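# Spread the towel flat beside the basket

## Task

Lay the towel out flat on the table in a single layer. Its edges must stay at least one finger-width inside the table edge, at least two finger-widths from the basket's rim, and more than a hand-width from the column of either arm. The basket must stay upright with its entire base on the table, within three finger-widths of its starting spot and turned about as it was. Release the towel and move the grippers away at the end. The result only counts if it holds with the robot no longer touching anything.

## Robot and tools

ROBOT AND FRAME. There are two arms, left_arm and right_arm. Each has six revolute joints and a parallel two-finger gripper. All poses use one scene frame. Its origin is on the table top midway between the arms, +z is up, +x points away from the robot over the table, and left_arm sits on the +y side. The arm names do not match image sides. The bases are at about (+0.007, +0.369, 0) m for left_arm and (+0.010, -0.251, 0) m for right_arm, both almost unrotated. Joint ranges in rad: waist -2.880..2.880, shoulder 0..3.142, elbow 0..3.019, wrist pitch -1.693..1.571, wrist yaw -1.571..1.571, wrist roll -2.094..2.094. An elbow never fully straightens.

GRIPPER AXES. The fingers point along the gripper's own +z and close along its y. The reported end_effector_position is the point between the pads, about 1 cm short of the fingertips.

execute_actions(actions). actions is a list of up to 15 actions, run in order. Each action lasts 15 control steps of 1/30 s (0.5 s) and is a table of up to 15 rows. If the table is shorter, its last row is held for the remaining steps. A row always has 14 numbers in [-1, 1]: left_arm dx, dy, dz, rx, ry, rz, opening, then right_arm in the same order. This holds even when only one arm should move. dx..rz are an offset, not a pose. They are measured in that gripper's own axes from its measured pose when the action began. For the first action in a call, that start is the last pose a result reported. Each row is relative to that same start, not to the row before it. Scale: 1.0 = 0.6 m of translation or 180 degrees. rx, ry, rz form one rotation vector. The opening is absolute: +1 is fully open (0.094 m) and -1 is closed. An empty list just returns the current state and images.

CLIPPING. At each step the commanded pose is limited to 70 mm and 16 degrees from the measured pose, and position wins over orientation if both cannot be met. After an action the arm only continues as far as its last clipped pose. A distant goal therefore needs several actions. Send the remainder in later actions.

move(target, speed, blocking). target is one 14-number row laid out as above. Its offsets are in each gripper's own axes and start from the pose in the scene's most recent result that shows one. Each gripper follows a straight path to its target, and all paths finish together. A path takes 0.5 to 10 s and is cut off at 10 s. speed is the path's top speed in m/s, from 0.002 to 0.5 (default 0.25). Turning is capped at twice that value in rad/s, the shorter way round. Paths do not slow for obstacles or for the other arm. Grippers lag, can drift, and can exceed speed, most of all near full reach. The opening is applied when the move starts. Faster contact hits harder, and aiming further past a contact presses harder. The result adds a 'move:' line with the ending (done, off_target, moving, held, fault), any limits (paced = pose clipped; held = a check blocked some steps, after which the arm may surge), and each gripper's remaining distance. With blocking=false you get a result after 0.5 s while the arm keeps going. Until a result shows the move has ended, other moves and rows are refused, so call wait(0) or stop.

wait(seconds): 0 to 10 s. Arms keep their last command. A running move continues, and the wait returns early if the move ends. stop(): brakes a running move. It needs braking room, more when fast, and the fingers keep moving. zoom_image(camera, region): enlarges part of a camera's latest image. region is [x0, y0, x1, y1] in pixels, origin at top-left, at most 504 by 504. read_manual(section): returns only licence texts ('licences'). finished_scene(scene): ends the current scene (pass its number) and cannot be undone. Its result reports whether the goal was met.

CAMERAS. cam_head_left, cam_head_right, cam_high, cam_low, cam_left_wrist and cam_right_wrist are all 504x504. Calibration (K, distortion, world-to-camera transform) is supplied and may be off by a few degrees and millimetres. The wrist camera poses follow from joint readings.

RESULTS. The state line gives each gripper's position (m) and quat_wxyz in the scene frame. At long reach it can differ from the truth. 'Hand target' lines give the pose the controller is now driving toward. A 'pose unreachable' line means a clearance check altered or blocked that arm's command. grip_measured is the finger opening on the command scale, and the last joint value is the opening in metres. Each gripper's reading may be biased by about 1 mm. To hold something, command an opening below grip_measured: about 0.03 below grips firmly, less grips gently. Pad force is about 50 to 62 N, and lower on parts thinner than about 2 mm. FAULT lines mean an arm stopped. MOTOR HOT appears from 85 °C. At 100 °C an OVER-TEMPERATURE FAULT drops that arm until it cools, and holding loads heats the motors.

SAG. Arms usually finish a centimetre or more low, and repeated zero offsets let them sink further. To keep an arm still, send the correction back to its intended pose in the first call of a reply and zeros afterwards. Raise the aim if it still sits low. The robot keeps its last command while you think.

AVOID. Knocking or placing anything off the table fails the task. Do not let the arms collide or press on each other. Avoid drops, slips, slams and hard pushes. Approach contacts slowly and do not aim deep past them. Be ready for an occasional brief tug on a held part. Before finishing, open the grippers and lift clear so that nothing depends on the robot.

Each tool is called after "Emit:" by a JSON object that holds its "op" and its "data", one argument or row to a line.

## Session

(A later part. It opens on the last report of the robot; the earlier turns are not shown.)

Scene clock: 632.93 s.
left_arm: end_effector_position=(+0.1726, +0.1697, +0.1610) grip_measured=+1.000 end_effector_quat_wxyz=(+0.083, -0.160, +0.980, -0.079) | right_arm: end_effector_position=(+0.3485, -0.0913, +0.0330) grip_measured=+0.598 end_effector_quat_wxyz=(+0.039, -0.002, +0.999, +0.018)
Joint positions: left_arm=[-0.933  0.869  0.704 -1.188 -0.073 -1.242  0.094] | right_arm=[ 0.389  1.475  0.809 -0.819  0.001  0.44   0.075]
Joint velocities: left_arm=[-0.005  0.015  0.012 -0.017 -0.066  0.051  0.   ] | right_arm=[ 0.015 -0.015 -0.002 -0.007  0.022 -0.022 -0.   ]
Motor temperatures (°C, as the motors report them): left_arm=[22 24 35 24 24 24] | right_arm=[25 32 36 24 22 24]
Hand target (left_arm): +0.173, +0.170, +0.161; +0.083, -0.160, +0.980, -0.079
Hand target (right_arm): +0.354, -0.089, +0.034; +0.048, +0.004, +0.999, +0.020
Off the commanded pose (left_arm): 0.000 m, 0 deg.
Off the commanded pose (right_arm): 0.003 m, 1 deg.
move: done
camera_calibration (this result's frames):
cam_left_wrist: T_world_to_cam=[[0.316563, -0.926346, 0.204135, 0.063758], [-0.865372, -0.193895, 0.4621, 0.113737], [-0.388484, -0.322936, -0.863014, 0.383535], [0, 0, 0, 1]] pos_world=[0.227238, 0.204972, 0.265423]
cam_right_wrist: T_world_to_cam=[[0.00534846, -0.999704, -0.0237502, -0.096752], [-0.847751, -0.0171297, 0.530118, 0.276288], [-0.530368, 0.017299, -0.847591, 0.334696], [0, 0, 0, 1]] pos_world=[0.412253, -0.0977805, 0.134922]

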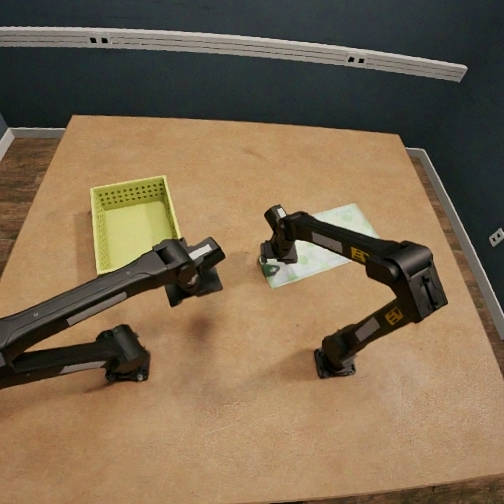

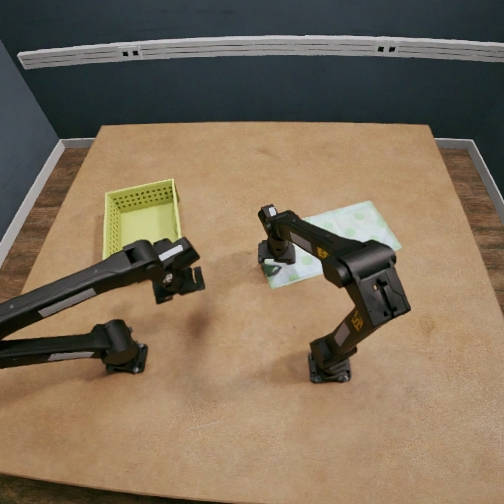

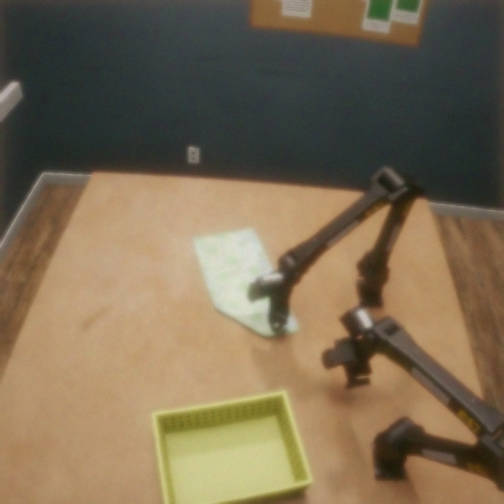

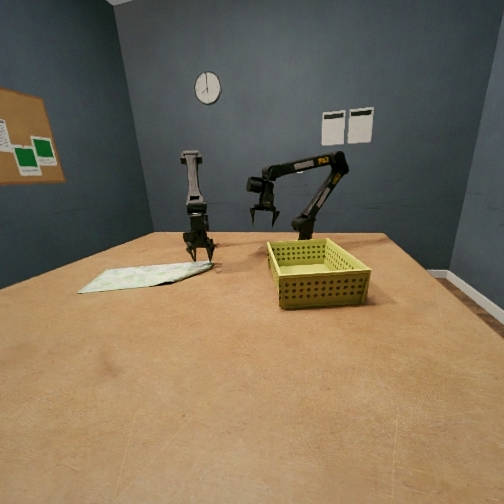

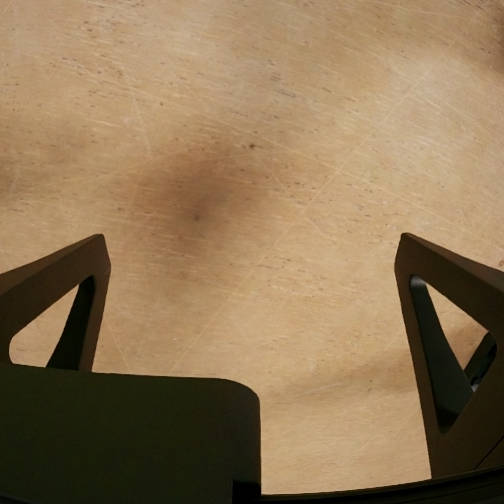

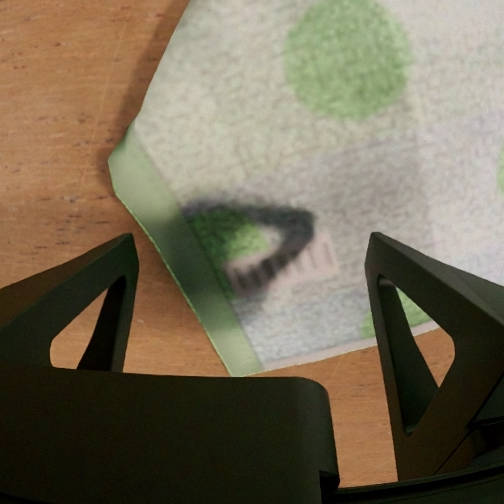

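Emit:
{"op": "execute_actions", "data": {
  "actions": [
    [[0,0,0,0,0,0,1,0.0,0,0.03,0,0,0,0.6]],
    [[0,0,0,0,0,0,1,0,0,0.015,0,0,0,0.6]],
    [[0,0,0,0,0,0,1,0,0,0.004,0,0,0,0.6]],
    [[0,0,0,0,0,0,1,0,0,0,0,0,0,0]],
    [[0,0,0,0,0,0,1,0,0,0,0,0,0,-0.6]],
    [[0,0,0,0,0,0,1,0,0,0,0,0,0,-1]],
    [[0,0,0,0,0,0,1,0,0,0,0,0,0,-1]],
    [[0,0,0,0,0,0,1,-0.03,-0.03,-0.1,0,0,0,-1]],
    [[0,0,0,0,0,0,1,-0.04,-0.04,-0.11,0,0,0,-1]],
    [[0,0,0,0,0,0,1,-0.04,-0.04,-0.11,0,0,0,-1]],
    [[0,0,0,0,0,0,1,0,0,-0.03,0,0,0,-1]]
  ]
}}

Scene clock: 647.23 s.
left_arm: end_effector_position=(+0.1726, +0.1697, +0.1610) grip_measured=+1.000 end_effector_quat_wxyz=(+0.083, -0.160, +0.980, -0.079) | right_arm: end_effector_position=(+0.3600, -0.1839, +0.1702) grip_measured=-0.986 end_effector_quat_wxyz=(-0.012, +0.026, +1.000, +0.000)
Joint positions: left_arm=[-0.933  0.869  0.704 -1.188 -0.073 -1.242  0.094] | right_arm=[ 0.135  1.319  1.059 -1.334 -0.006  0.241  0.001]
Joint velocities: left_arm=[-0.005  0.005 -0.012 -0.012 -0.007 -0.022  0.   ] | right_arm=[-0.005 -0.024  0.002 -0.017 -0.022  0.007 -0.001]
Motor temperatures (°C, as the motors report them): left_arm=[22 24 36 24 24 24] | right_arm=[25 31 35 24 22 24]
Hand target (left_arm): +0.173, +0.170, +0.161; +0.083, -0.160, +0.980, -0.079
Hand target (right_arm): +0.368, -0.183, +0.188; +0.005, +0.026, +1.000, +0.004
Off the commanded pose (left_arm): 0.000 m, 0 deg.
Off the commanded pose (right_arm): 0.020 m, 2 deg.
camera_calibration (this result's frames):
cam_left_wrist: T_world_to_cam=[[0.316563, -0.926346, 0.204135, 0.063758], [-0.865372, -0.193895, 0.4621, 0.113737], [-0.388484, -0.322936, -0.863014, 0.383535], [0, 0, 0, 1]] pos_world=[0.227238, 0.204972, 0.265423]
cam_right_wrist: T_world_to_cam=[[-0.0497597, -0.998686, 0.0122582, -0.172199], [-0.788147, 0.0468023, 0.613705, 0.187827], [-0.613472, 0.0208765, -0.78944, 0.47936], [0, 0, 0, 1]] pos_world=[0.43354, -0.190771, 0.265266]

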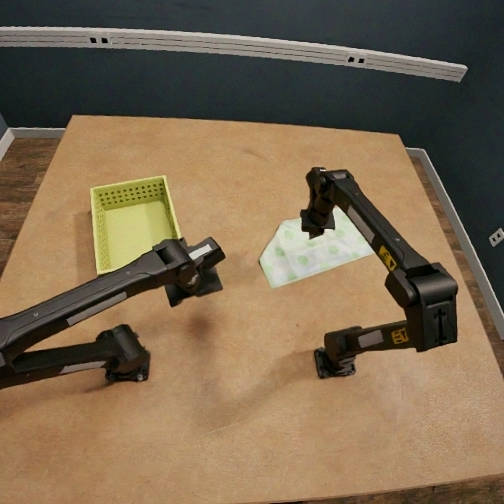

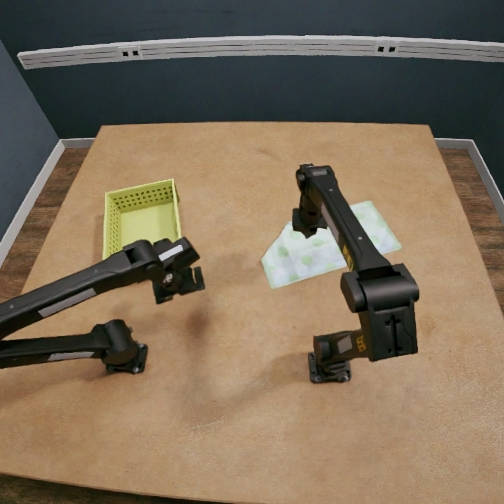

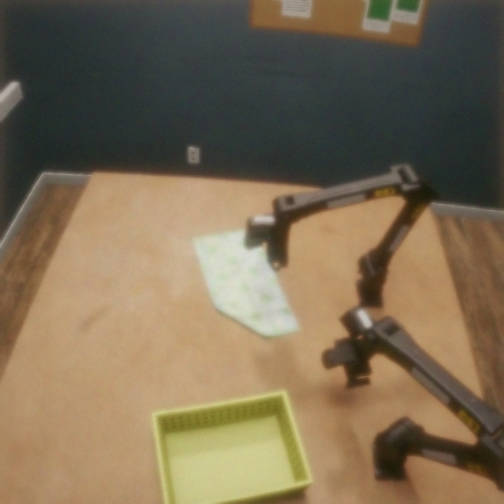

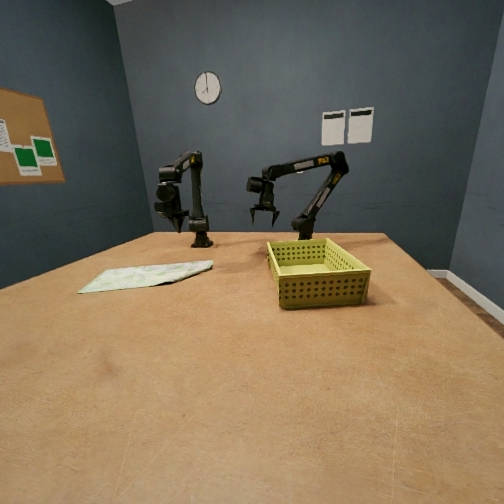

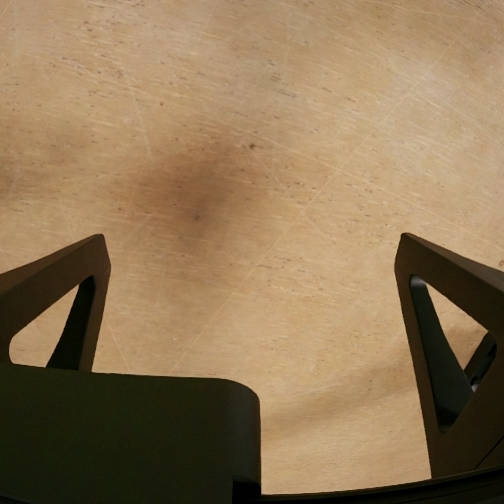

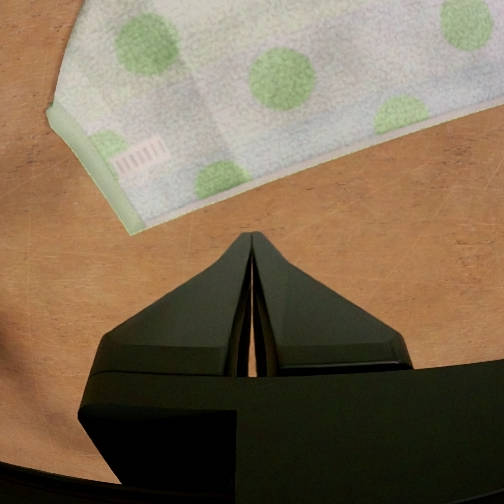

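Emit:
{"op": "move", "data": {
  "target": [0,0,0,0,0,0,1, -0.025,0.165,0.235,0,0.012,0,0.6],
  "speed": 0.15
}}

Emit:
{"op": "execute_actions", "data": {
  "actions": [
    [[0,0,0,0,0,0,1,0.0,0,0.03,0,0,0,0.6]],
    [[0,0,0,0,0,0,1,0,0,0.02,0,0,0,0.6]],
    [[0,0,0,0,0,0,1,0,0,0.01,0,0,0,0.6]],
    [[0,0,0,0,0,0,1,0,0,0,0,0,0,0]],
    [[0,0,0,0,0,0,1,0,0,0,0,0,0,-0.6]],
    [[0,0,0,0,0,0,1,0,0,0,0,0,0,-1]],
    [[0,0,0,0,0,0,1,0,0,0,0,0,0,-1]]
  ]
}}

Scene clock: 655.17 s.
left_arm: end_effector_position=(+0.1726, +0.1697, +0.1610) grip_measured=+1.000 end_effector_quat_wxyz=(+0.083, -0.160, +0.980, -0.079) | right_arm: end_effector_position=(+0.3751, -0.0897, +0.0299) grip_measured=+0.598 end_effector_quat_wxyz=(-0.037, +0.021, +0.999, -0.008)
Joint positions: left_arm=[-0.933  0.869  0.704 -1.188 -0.073 -1.242  0.094] | right_arm=[ 0.357  1.63   0.986 -1.    -0.016  0.453  0.075]
Joint velocities: left_arm=[-0.005 -0.015 -0.017 -0.007  0.007 -0.022  0.   ] | right_arm=[-0.015 -0.005  0.007 -0.002 -0.022 -0.095  0.001]
Motor temperatures (°C, as the motors report them): left_arm=[22 24 36 24 24 24] | right_arm=[25 31 36 24 22 24]
Hand target (left_arm): +0.173, +0.170, +0.161; +0.083, -0.160, +0.980, -0.079
Hand target (right_arm): +0.380, -0.086, +0.031; -0.029, +0.025, +0.999, -0.002
Off the commanded pose (left_arm): 0.000 m, 0 deg.
Off the commanded pose (right_arm): 0.005 m, 1 deg.
move: done
camera_calibration (this result's frames):
cam_left_wrist: T_world_to_cam=[[0.316563, -0.926346, 0.204135, 0.063758], [-0.865372, -0.193895, 0.4621, 0.113737], [-0.388484, -0.322936, -0.863014, 0.383535], [0, 0, 0, 1]] pos_world=[0.227238, 0.204972, 0.265423]
cam_right_wrist: T_world_to_cam=[[-0.0391066, -0.998784, 0.0300116, -0.0802409], [-0.75698, 0.0492177, 0.651582, 0.268738], [-0.652267, 0.00276292, -0.757985, 0.387908], [0, 0, 0, 1]] pos_world=[0.453311, -0.0944418, 0.121332]

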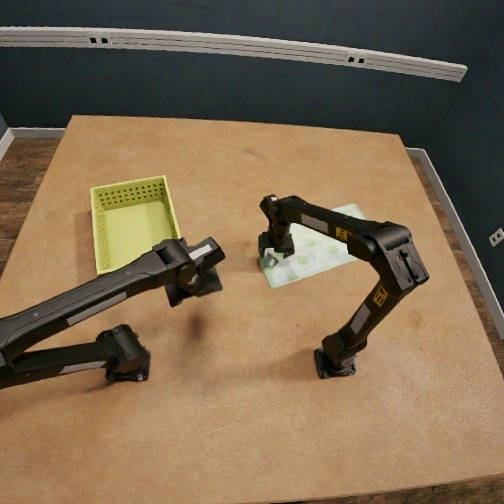

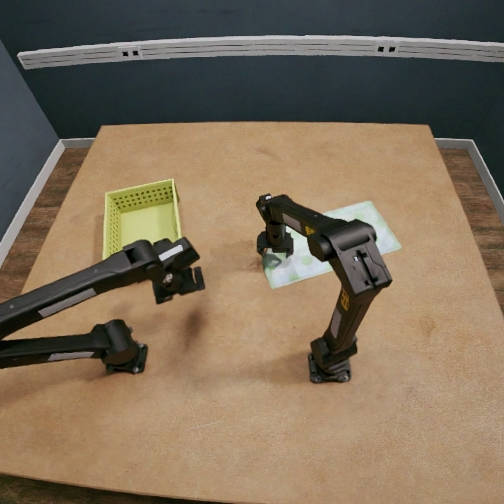

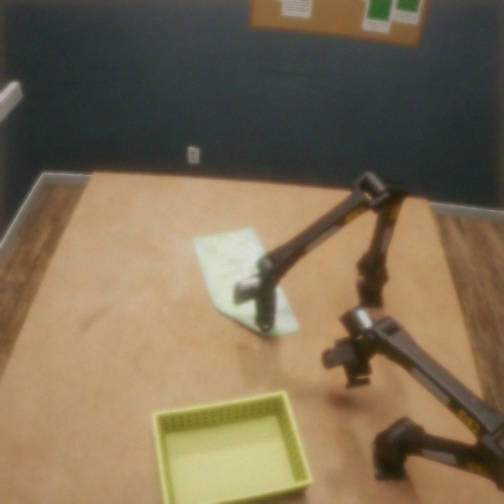

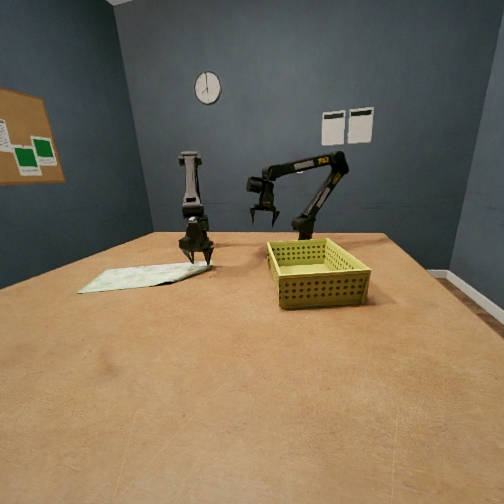

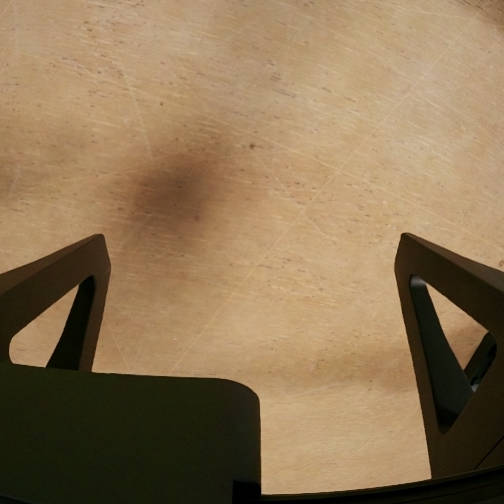

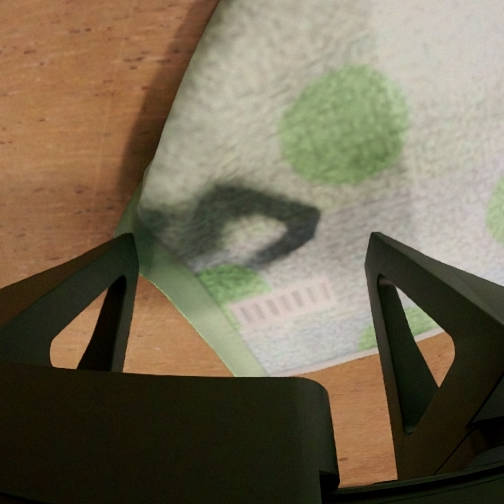

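Scene clock: 658.67 s.
left_arm: end_effector_position=(+0.1726, +0.1697, +0.1610) grip_measured=+1.000 end_effector_quat_wxyz=(+0.083, -0.160, +0.980, -0.079) | right_arm: end_effector_position=(+0.3687, -0.0925, +0.0094) grip_measured=-0.908 end_effector_quat_wxyz=(-0.040, +0.021, +0.999, -0.010)
Joint positions: left_arm=[-0.933  0.869  0.704 -1.188 -0.073 -1.242  0.094] | right_arm=[ 0.357  1.655  0.95  -0.946 -0.016  0.453  0.004]
Joint velocities: left_arm=[-0.005 -0.005 -0.012 -0.002 -0.022 -0.051  0.   ] | right_arm=[-0.005  0.015  0.002 -0.007 -0.051 -0.081  0.001]
Motor temperatures (°C, as the motors report them): left_arm=[22 24 36 24 24 24] | right_arm=[25 31 36 24 22 24]
Hand target (left_arm): +0.173, +0.170, +0.161; +0.083, -0.160, +0.980, -0.079
Hand target (right_arm): +0.369, -0.093, +0.009; -0.040, +0.021, +0.999, -0.010
Off the commanded pose (left_arm): 0.000 m, 0 deg.
Off the commanded pose (right_arm): 0.000 m, 0 deg.
camera_calibration (this result's frames):
cam_left_wrist: T_world_to_cam=[[0.316563, -0.926346, 0.204135, 0.063758], [-0.865372, -0.193895, 0.4621, 0.113737], [-0.388484, -0.322936, -0.863014, 0.383535], [0, 0, 0, 1]] pos_world=[0.227238, 0.204972, 0.265423]
cam_right_wrist: T_world_to_cam=[[-0.0389083, -0.998698, 0.0329987, -0.0827429], [-0.752865, 0.0510127, 0.656196, 0.276059], [-0.657024, 0.000687838, -0.753869, 0.369688], [0, 0, 0, 1]] pos_world=[0.44751, -0.0969719, 0.100278]

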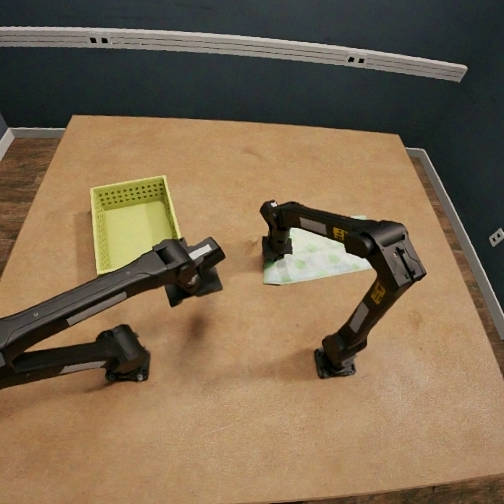

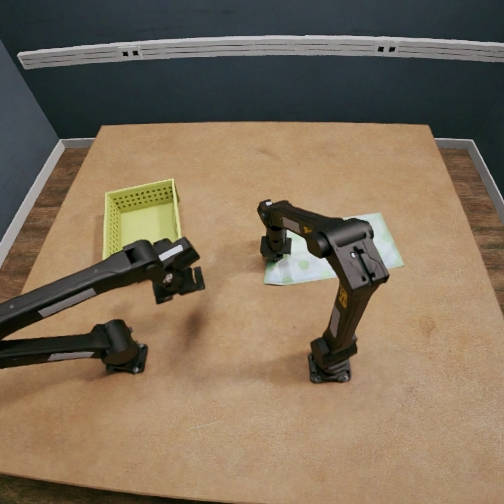

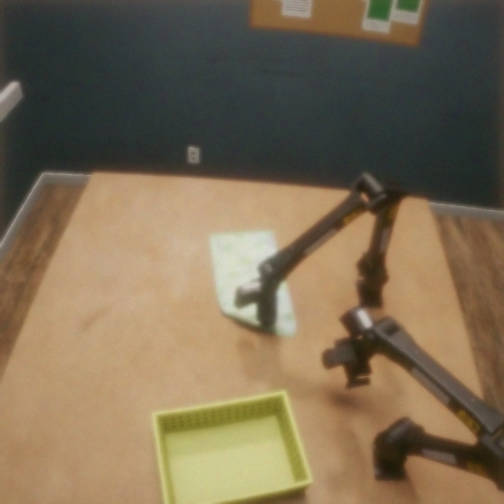

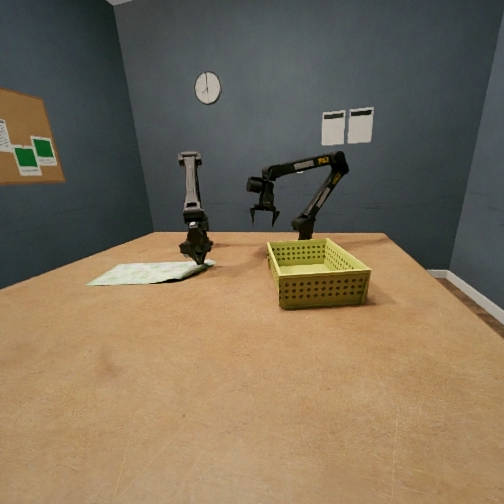

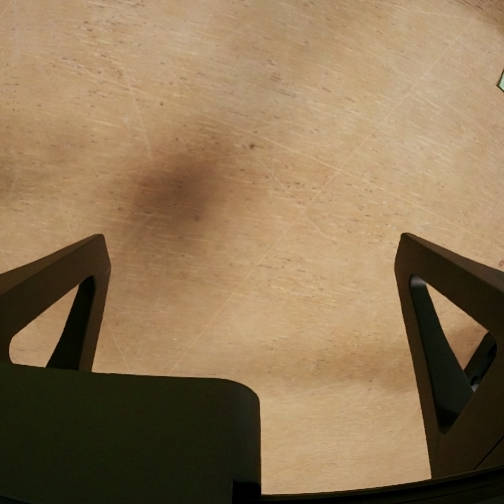

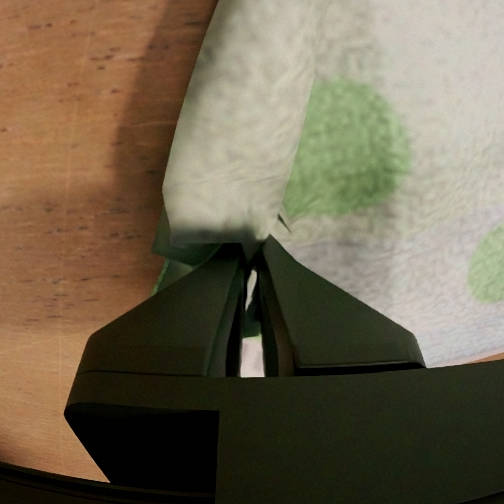

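Emit:
{"op": "move", "data": {
  "target": [0,0,0,0,0,0,1, -0.12,-0.05,-0.3,0,0,0,-1],
  "speed": 0.1
}}

Scene clock: 663.17 s.
left_arm: end_effector_position=(+0.1726, +0.1697, +0.1610) grip_measured=+1.000 end_effector_quat_wxyz=(+0.083, -0.160, +0.980, -0.079) | right_arm: end_effector_position=(+0.4385, -0.1249, +0.1662) grip_measured=-0.908 end_effector_quat_wxyz=(-0.059, +0.024, +0.998, -0.012)
Joint positions: left_arm=[-0.933  0.869  0.704 -1.188 -0.073 -1.242  0.094] | right_arm=[ 0.229  1.614  1.362 -1.437 -0.014  0.33   0.004]
Joint velocities: left_arm=[-0.005 -0.005 -0.002  0.012 -0.037  0.051  0.   ] | right_arm=[-0.015  0.015 -0.012 -0.007 -0.037 -0.051 -0.001]
Motor temperatures (°C, as the motors report them): left_arm=[22 24 36 24 24 24] | right_arm=[25 32 36 24 22 24]
Hand target (left_arm): +0.173, +0.170, +0.161; +0.083, -0.160, +0.980, -0.079
Hand target (right_arm): +0.450, -0.125, +0.184; -0.041, +0.021, +0.999, -0.008
Off the commanded pose (left_arm): 0.000 m, 0 deg.
Off the commanded pose (right_arm): 0.023 m, 2 deg.
move: off_target (right_arm)
camera_calibration (this result's frames):
cam_left_wrist: T_world_to_cam=[[0.316563, -0.926346, 0.204135, 0.063758], [-0.865372, -0.193895, 0.4621, 0.113737], [-0.388484, -0.322936, -0.863014, 0.383535], [0, 0, 0, 1]] pos_world=[0.227238, 0.204972, 0.265423]
cam_right_wrist: T_world_to_cam=[[-0.0432803, -0.998354, 0.037636, -0.116308], [-0.727184, 0.0573118, 0.684046, 0.212168], [-0.685077, 0.00223743, -0.728467, 0.542058], [0, 0, 0, 1]] pos_world=[0.520603, -0.129489, 0.254116]

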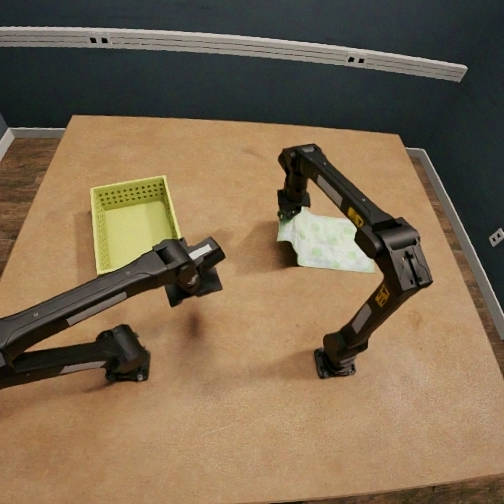

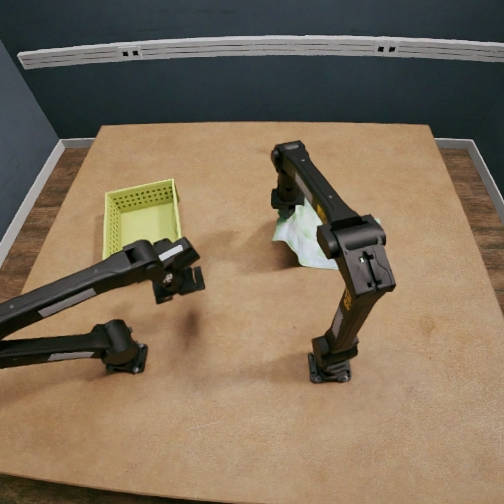

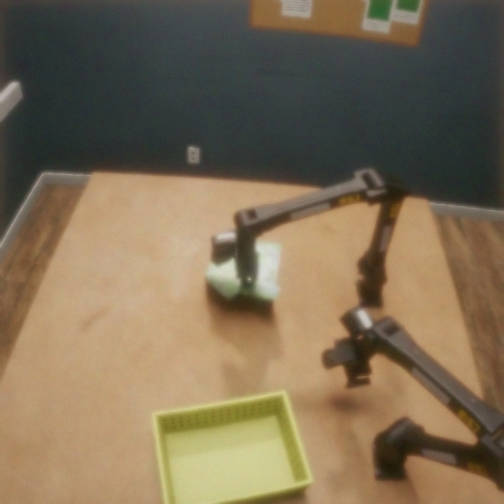

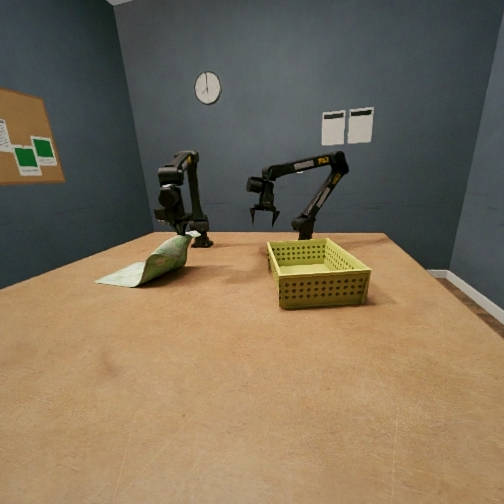

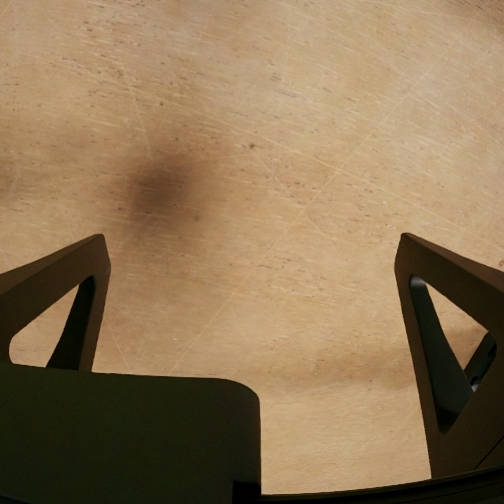

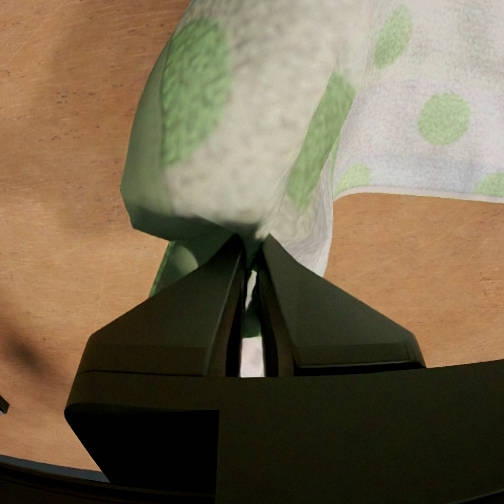

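Emit:
{"op": "move", "data": {
  "target": [0,0,0,0,0,0,1, 0.0,0.3,0.26,0,0,0,-1],
  "speed": 0.08
}}

Emit:
{"op": "execute_actions", "data": {
  "actions": [
    [[0,0,0,0,0,0,1,0,0.04,0,0,0,0,-1]],
    [[0,0,0,0,0,0,1,0,0,0,0,0,0,0.3]],
    [[0,0,0,0,0,0,1,0,0,-0.12,0,0,0,0.3]],
    [[0,0,0,0,0,0,1,0.15,-0.1,-0.15,0,0,0,0.3]],
    [[0,0,0,0,0,0,1,0.25,-0.2,-0.1,0,0,0,0.3]],
    [[0,0,0,0,0,0,1,0.1,-0.1,0,0,0,0,0.3]],
    [[0,0,0,0,0,0,1,0,0,0,0,0,0,0.3]]
  ]
}}

Emit:
{"op": "zoom_image", "data": {
  "camera": "cam_high",
  "region": [120,190,320,370]
}}

Emit:
{"op": "zoom_image", "data": {
  "camera": "cam_head_left",
  "region": [230,150,430,300]
}}

Scene clock: 675.70 s.
left_arm: end_effector_position=(+0.1726, +0.1697, +0.1610) grip_measured=+1.000 end_effector_quat_wxyz=(+0.083, -0.160, +0.980, -0.079) | right_arm: end_effector_position=(+0.4204, +0.0377, +0.0116) grip_measured=-0.908 end_effector_quat_wxyz=(-0.065, +0.022, +0.997, -0.026)
Joint positions: left_arm=[-0.933  0.869  0.704 -1.188 -0.073 -1.242  0.094] | right_arm=[ 0.549  1.919  1.343 -1.13  -0.034  0.646  0.004]
Joint velocities: left_arm=[-0.005  0.005  0.002  0.002 -0.022  0.081  0.   ] | right_arm=[ 0.024  0.015  0.002  0.012 -0.007  0.066 -0.001]
Motor temperatures (°C, as the motors report them): left_arm=[22 24 36 24 24 24] | right_arm=[25 32 37 24 22 24]
Hand target (left_arm): +0.173, +0.170, +0.161; +0.083, -0.160, +0.980, -0.079
Hand target (right_arm): +0.433, +0.051, +0.009; -0.055, +0.024, +0.998, -0.016
Off the commanded pose (left_arm): 0.000 m, 0 deg.
Off the commanded pose (right_arm): 0.017 m, 2 deg.
move: off_target (right_arm)
camera_calibration (this result's frames):
cam_left_wrist: T_world_to_cam=[[0.316563, -0.926346, 0.204135, 0.063758], [-0.865372, -0.193895, 0.4621, 0.113737], [-0.388484, -0.322936, -0.863014, 0.383535], [0, 0, 0, 1]] pos_world=[0.227238, 0.204972, 0.265423]
cam_right_wrist: T_world_to_cam=[[-0.0383886, -0.997066, 0.0662247, 0.0486234], [-0.718929, 0.0735875, 0.691178, 0.291375], [-0.694023, -0.0210775, -0.719644, 0.421218], [0, 0, 0, 1]] pos_world=[0.503679, 0.0359174, 0.0985149]

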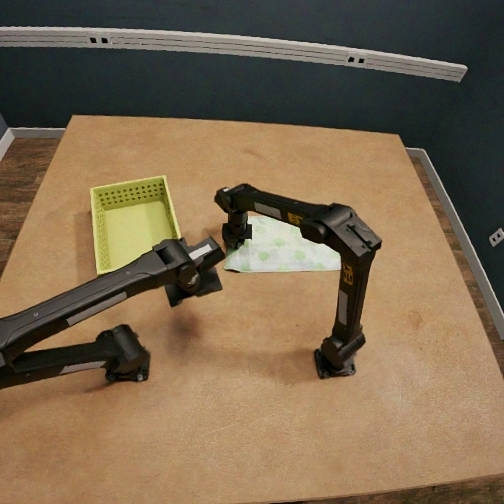

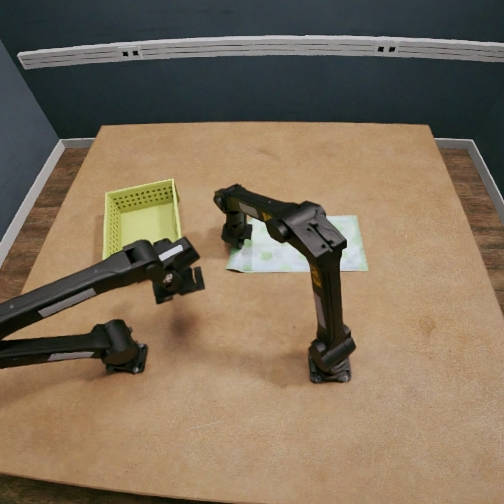

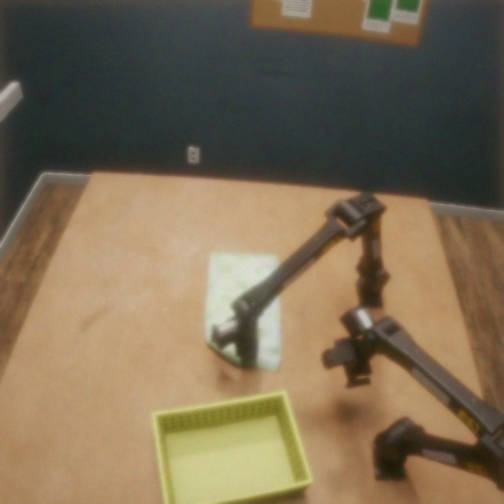

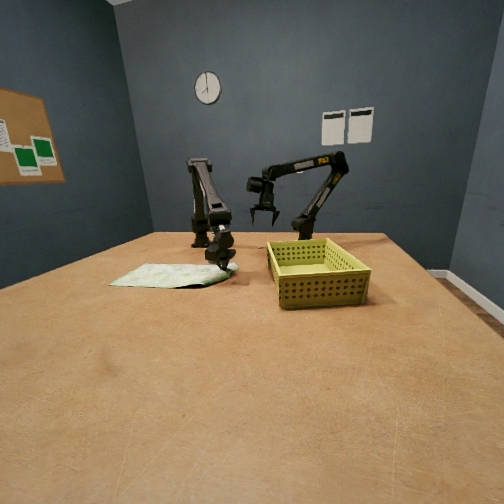

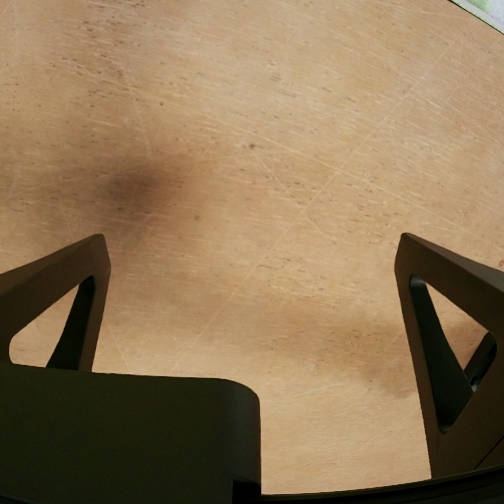

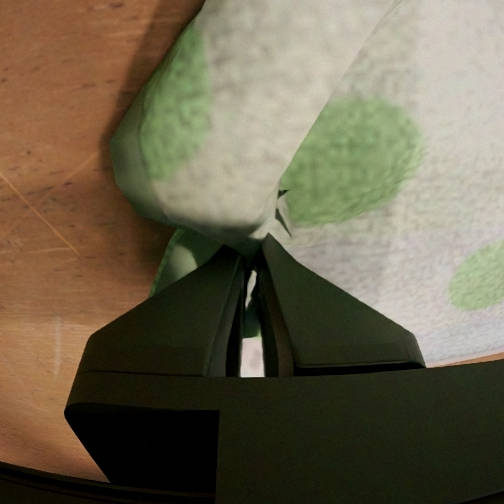

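Scene clock: 679.20 s.
left_arm: end_effector_position=(+0.1726, +0.1697, +0.1610) grip_measured=+1.000 end_effector_quat_wxyz=(+0.083, -0.160, +0.980, -0.079) | right_arm: end_effector_position=(+0.1146, -0.1753, +0.2541) grip_measured=+0.298 end_effector_quat_wxyz=(+0.078, +0.022, +0.994, +0.071)
Joint positions: left_arm=[-0.933  0.869  0.704 -1.188 -0.073 -1.242  0.094] | right_arm=[ 0.547  0.485  0.825 -1.702 -0.024  0.649  0.061]
Joint velocities: left_arm=[-0.005 -0.005  0.007  0.027 -0.022  0.037  0.   ] | right_arm=[ 0.005 -0.015 -0.012 -0.012  0.022  0.007  0.001]
Motor temperatures (°C, as the motors report them): left_arm=[22 24 36 24 24 24] | right_arm=[25 32 37 24 22 24]
Hand target (left_arm): +0.173, +0.170, +0.161; +0.083, -0.160, +0.980, -0.079
Hand target (right_arm): +0.114, -0.175, +0.256; +0.081, +0.022, +0.994, +0.073
Off the commanded pose (left_arm): 0.000 m, 0 deg.
Off the commanded pose (right_arm): 0.002 m, 1 deg.
camera_calibration (this result's frames):
cam_left_wrist: T_world_to_cam=[[0.316563, -0.926346, 0.204135, 0.063758], [-0.865372, -0.193895, 0.4621, 0.113737], [-0.388484, -0.322936, -0.863014, 0.383535], [0, 0, 0, 1]] pos_world=[0.227238, 0.204972, 0.265423]
cam_right_wrist: T_world_to_cam=[[-0.0341996, -0.990708, -0.131638, -0.140648], [-0.887026, -0.0305948, 0.460705, -0.0208927], [-0.460451, 0.132522, -0.877737, 0.419283], [0, 0, 0, 1]] pos_world=[0.169717, -0.195544, 0.359131]

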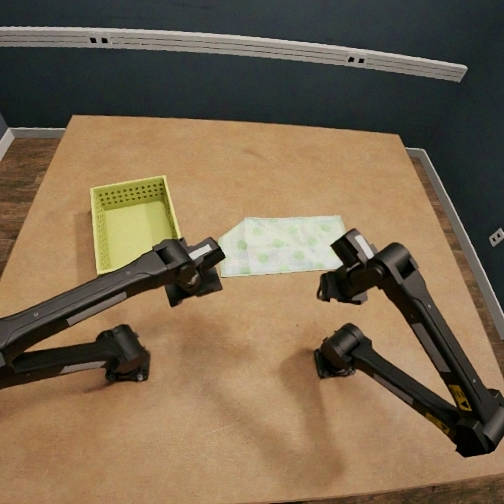

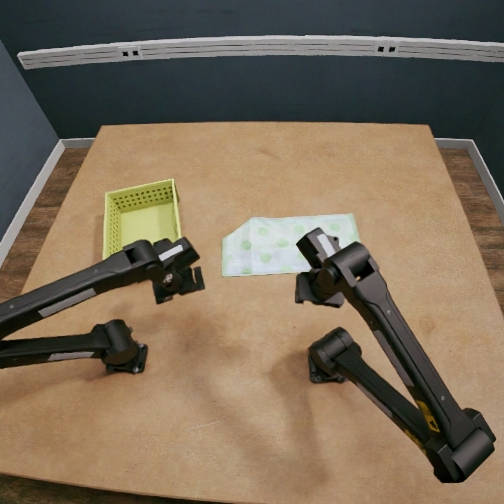

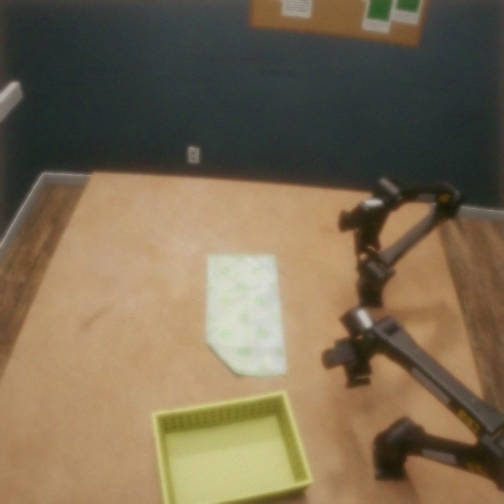

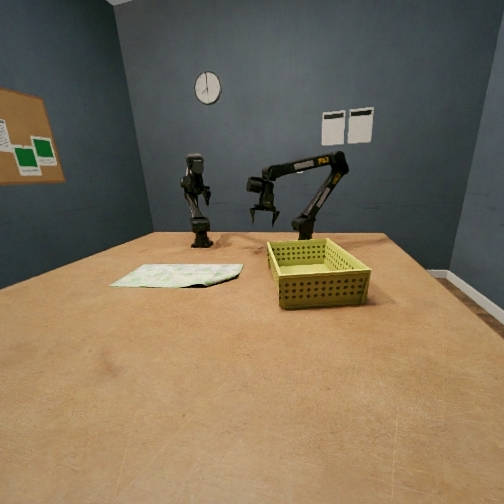

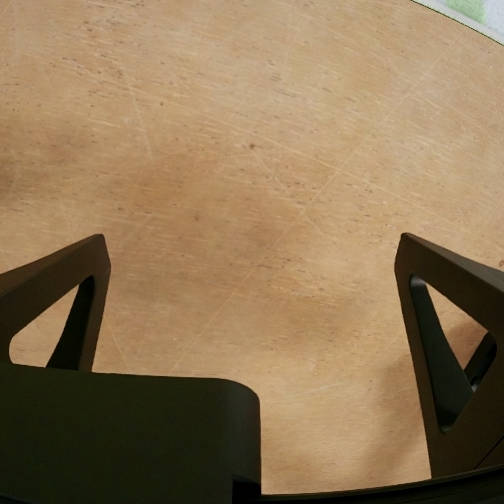

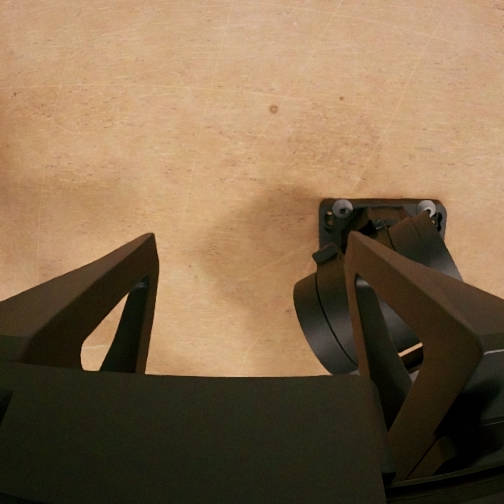

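Region (120, 190, 320, 370) of cam_high's 504x504 image, scaled by 2.520, with more detail than that image has; it fills the top 454 rows of this view, and the rest is white.

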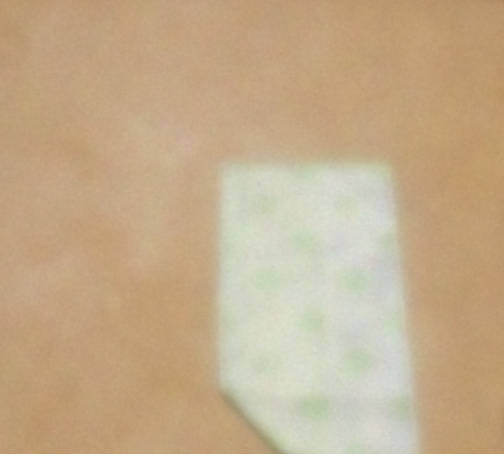

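Region (230, 150, 430, 300) of cam_head_left's 504x504 image, scaled by 2.520, with more detail than that image has; it fills the top 378 rows of this view, and the rest is white.

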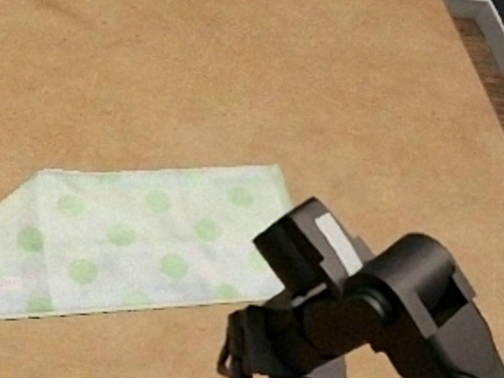

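Emit:
{"op": "move", "data": {
  "target": [0,0,0,0,0,0,1, -0.35,0.35,0.47,0.04,0.072,0,0.6],
  "speed": 0.25
}}

Scene clock: 689.40 s.
left_arm: end_effector_position=(+0.1726, +0.1697, +0.1610) grip_measured=+1.000 end_effector_quat_wxyz=(+0.083, -0.160, +0.980, -0.079) | right_arm: end_effector_position=(+0.3616, +0.0448, +0.0364) grip_measured=+0.598 end_effector_quat_wxyz=(-0.054, +0.018, +0.998, -0.009)
Joint positions: left_arm=[-0.933  0.869  0.704 -1.188 -0.073 -1.242  0.094] | right_arm=[ 0.626  1.767  1.192 -1.09  -0.056  0.714  0.075]
Joint velocities: left_arm=[-0.005 -0.005  0.002  0.012  0.007  0.022  0.   ] | right_arm=[ 0.005  0.005 -0.012 -0.007 -0.022 -0.007 -0.   ]
Motor temperatures (°C, as the motors report them): left_arm=[22 24 36 24 24 24] | right_arm=[25 31 37 24 22 24]
Hand target (left_arm): +0.173, +0.170, +0.161; +0.083, -0.160, +0.980, -0.079
Hand target (right_arm): +0.374, +0.060, +0.052; -0.036, +0.018, +0.999, +0.010
Off the commanded pose (left_arm): 0.000 m, 0 deg.
Off the commanded pose (right_arm): 0.019 m, 3 deg.
move: off_target (right_arm)
camera_calibration (this result's frames):
cam_left_wrist: T_world_to_cam=[[0.316563, -0.926346, 0.204135, 0.063758], [-0.865372, -0.193895, 0.4621, 0.113737], [-0.388484, -0.322936, -0.863014, 0.383535], [0, 0, 0, 1]] pos_world=[0.227238, 0.204972, 0.265423]
cam_right_wrist: T_world_to_cam=[[-0.0323824, -0.998994, 0.031017, 0.0509885], [-0.734269, 0.0448327, 0.677377, 0.238725], [-0.678086, -0.000839787, -0.734982, 0.392276], [0, 0, 0, 1]] pos_world=[0.442936, 0.040564, 0.125027]

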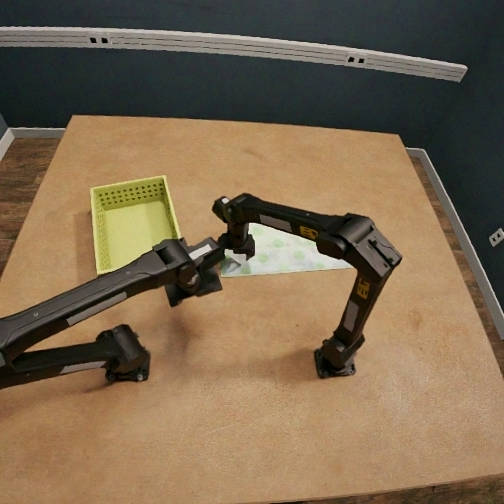

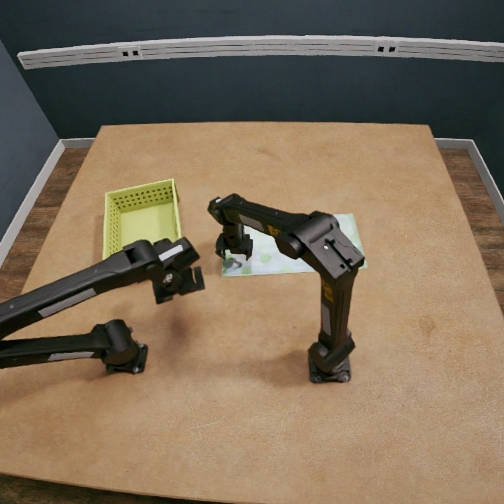

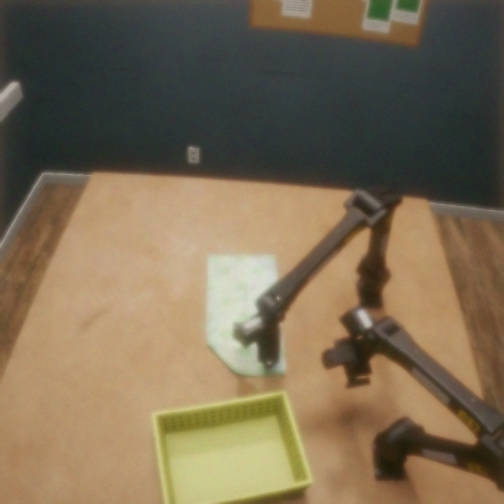

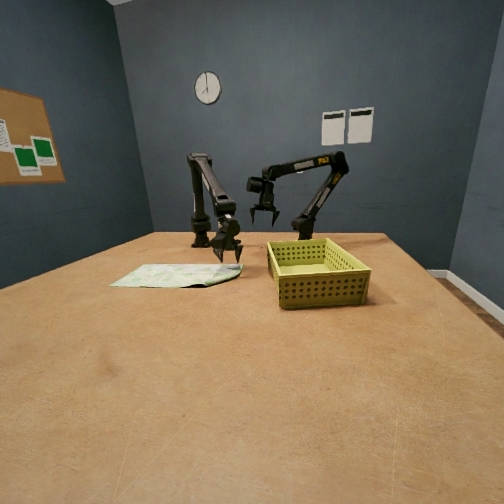

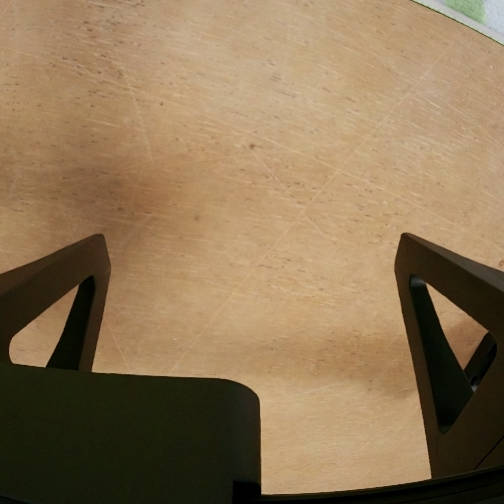

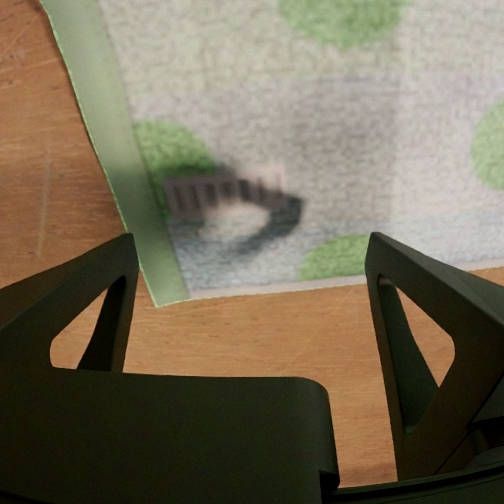

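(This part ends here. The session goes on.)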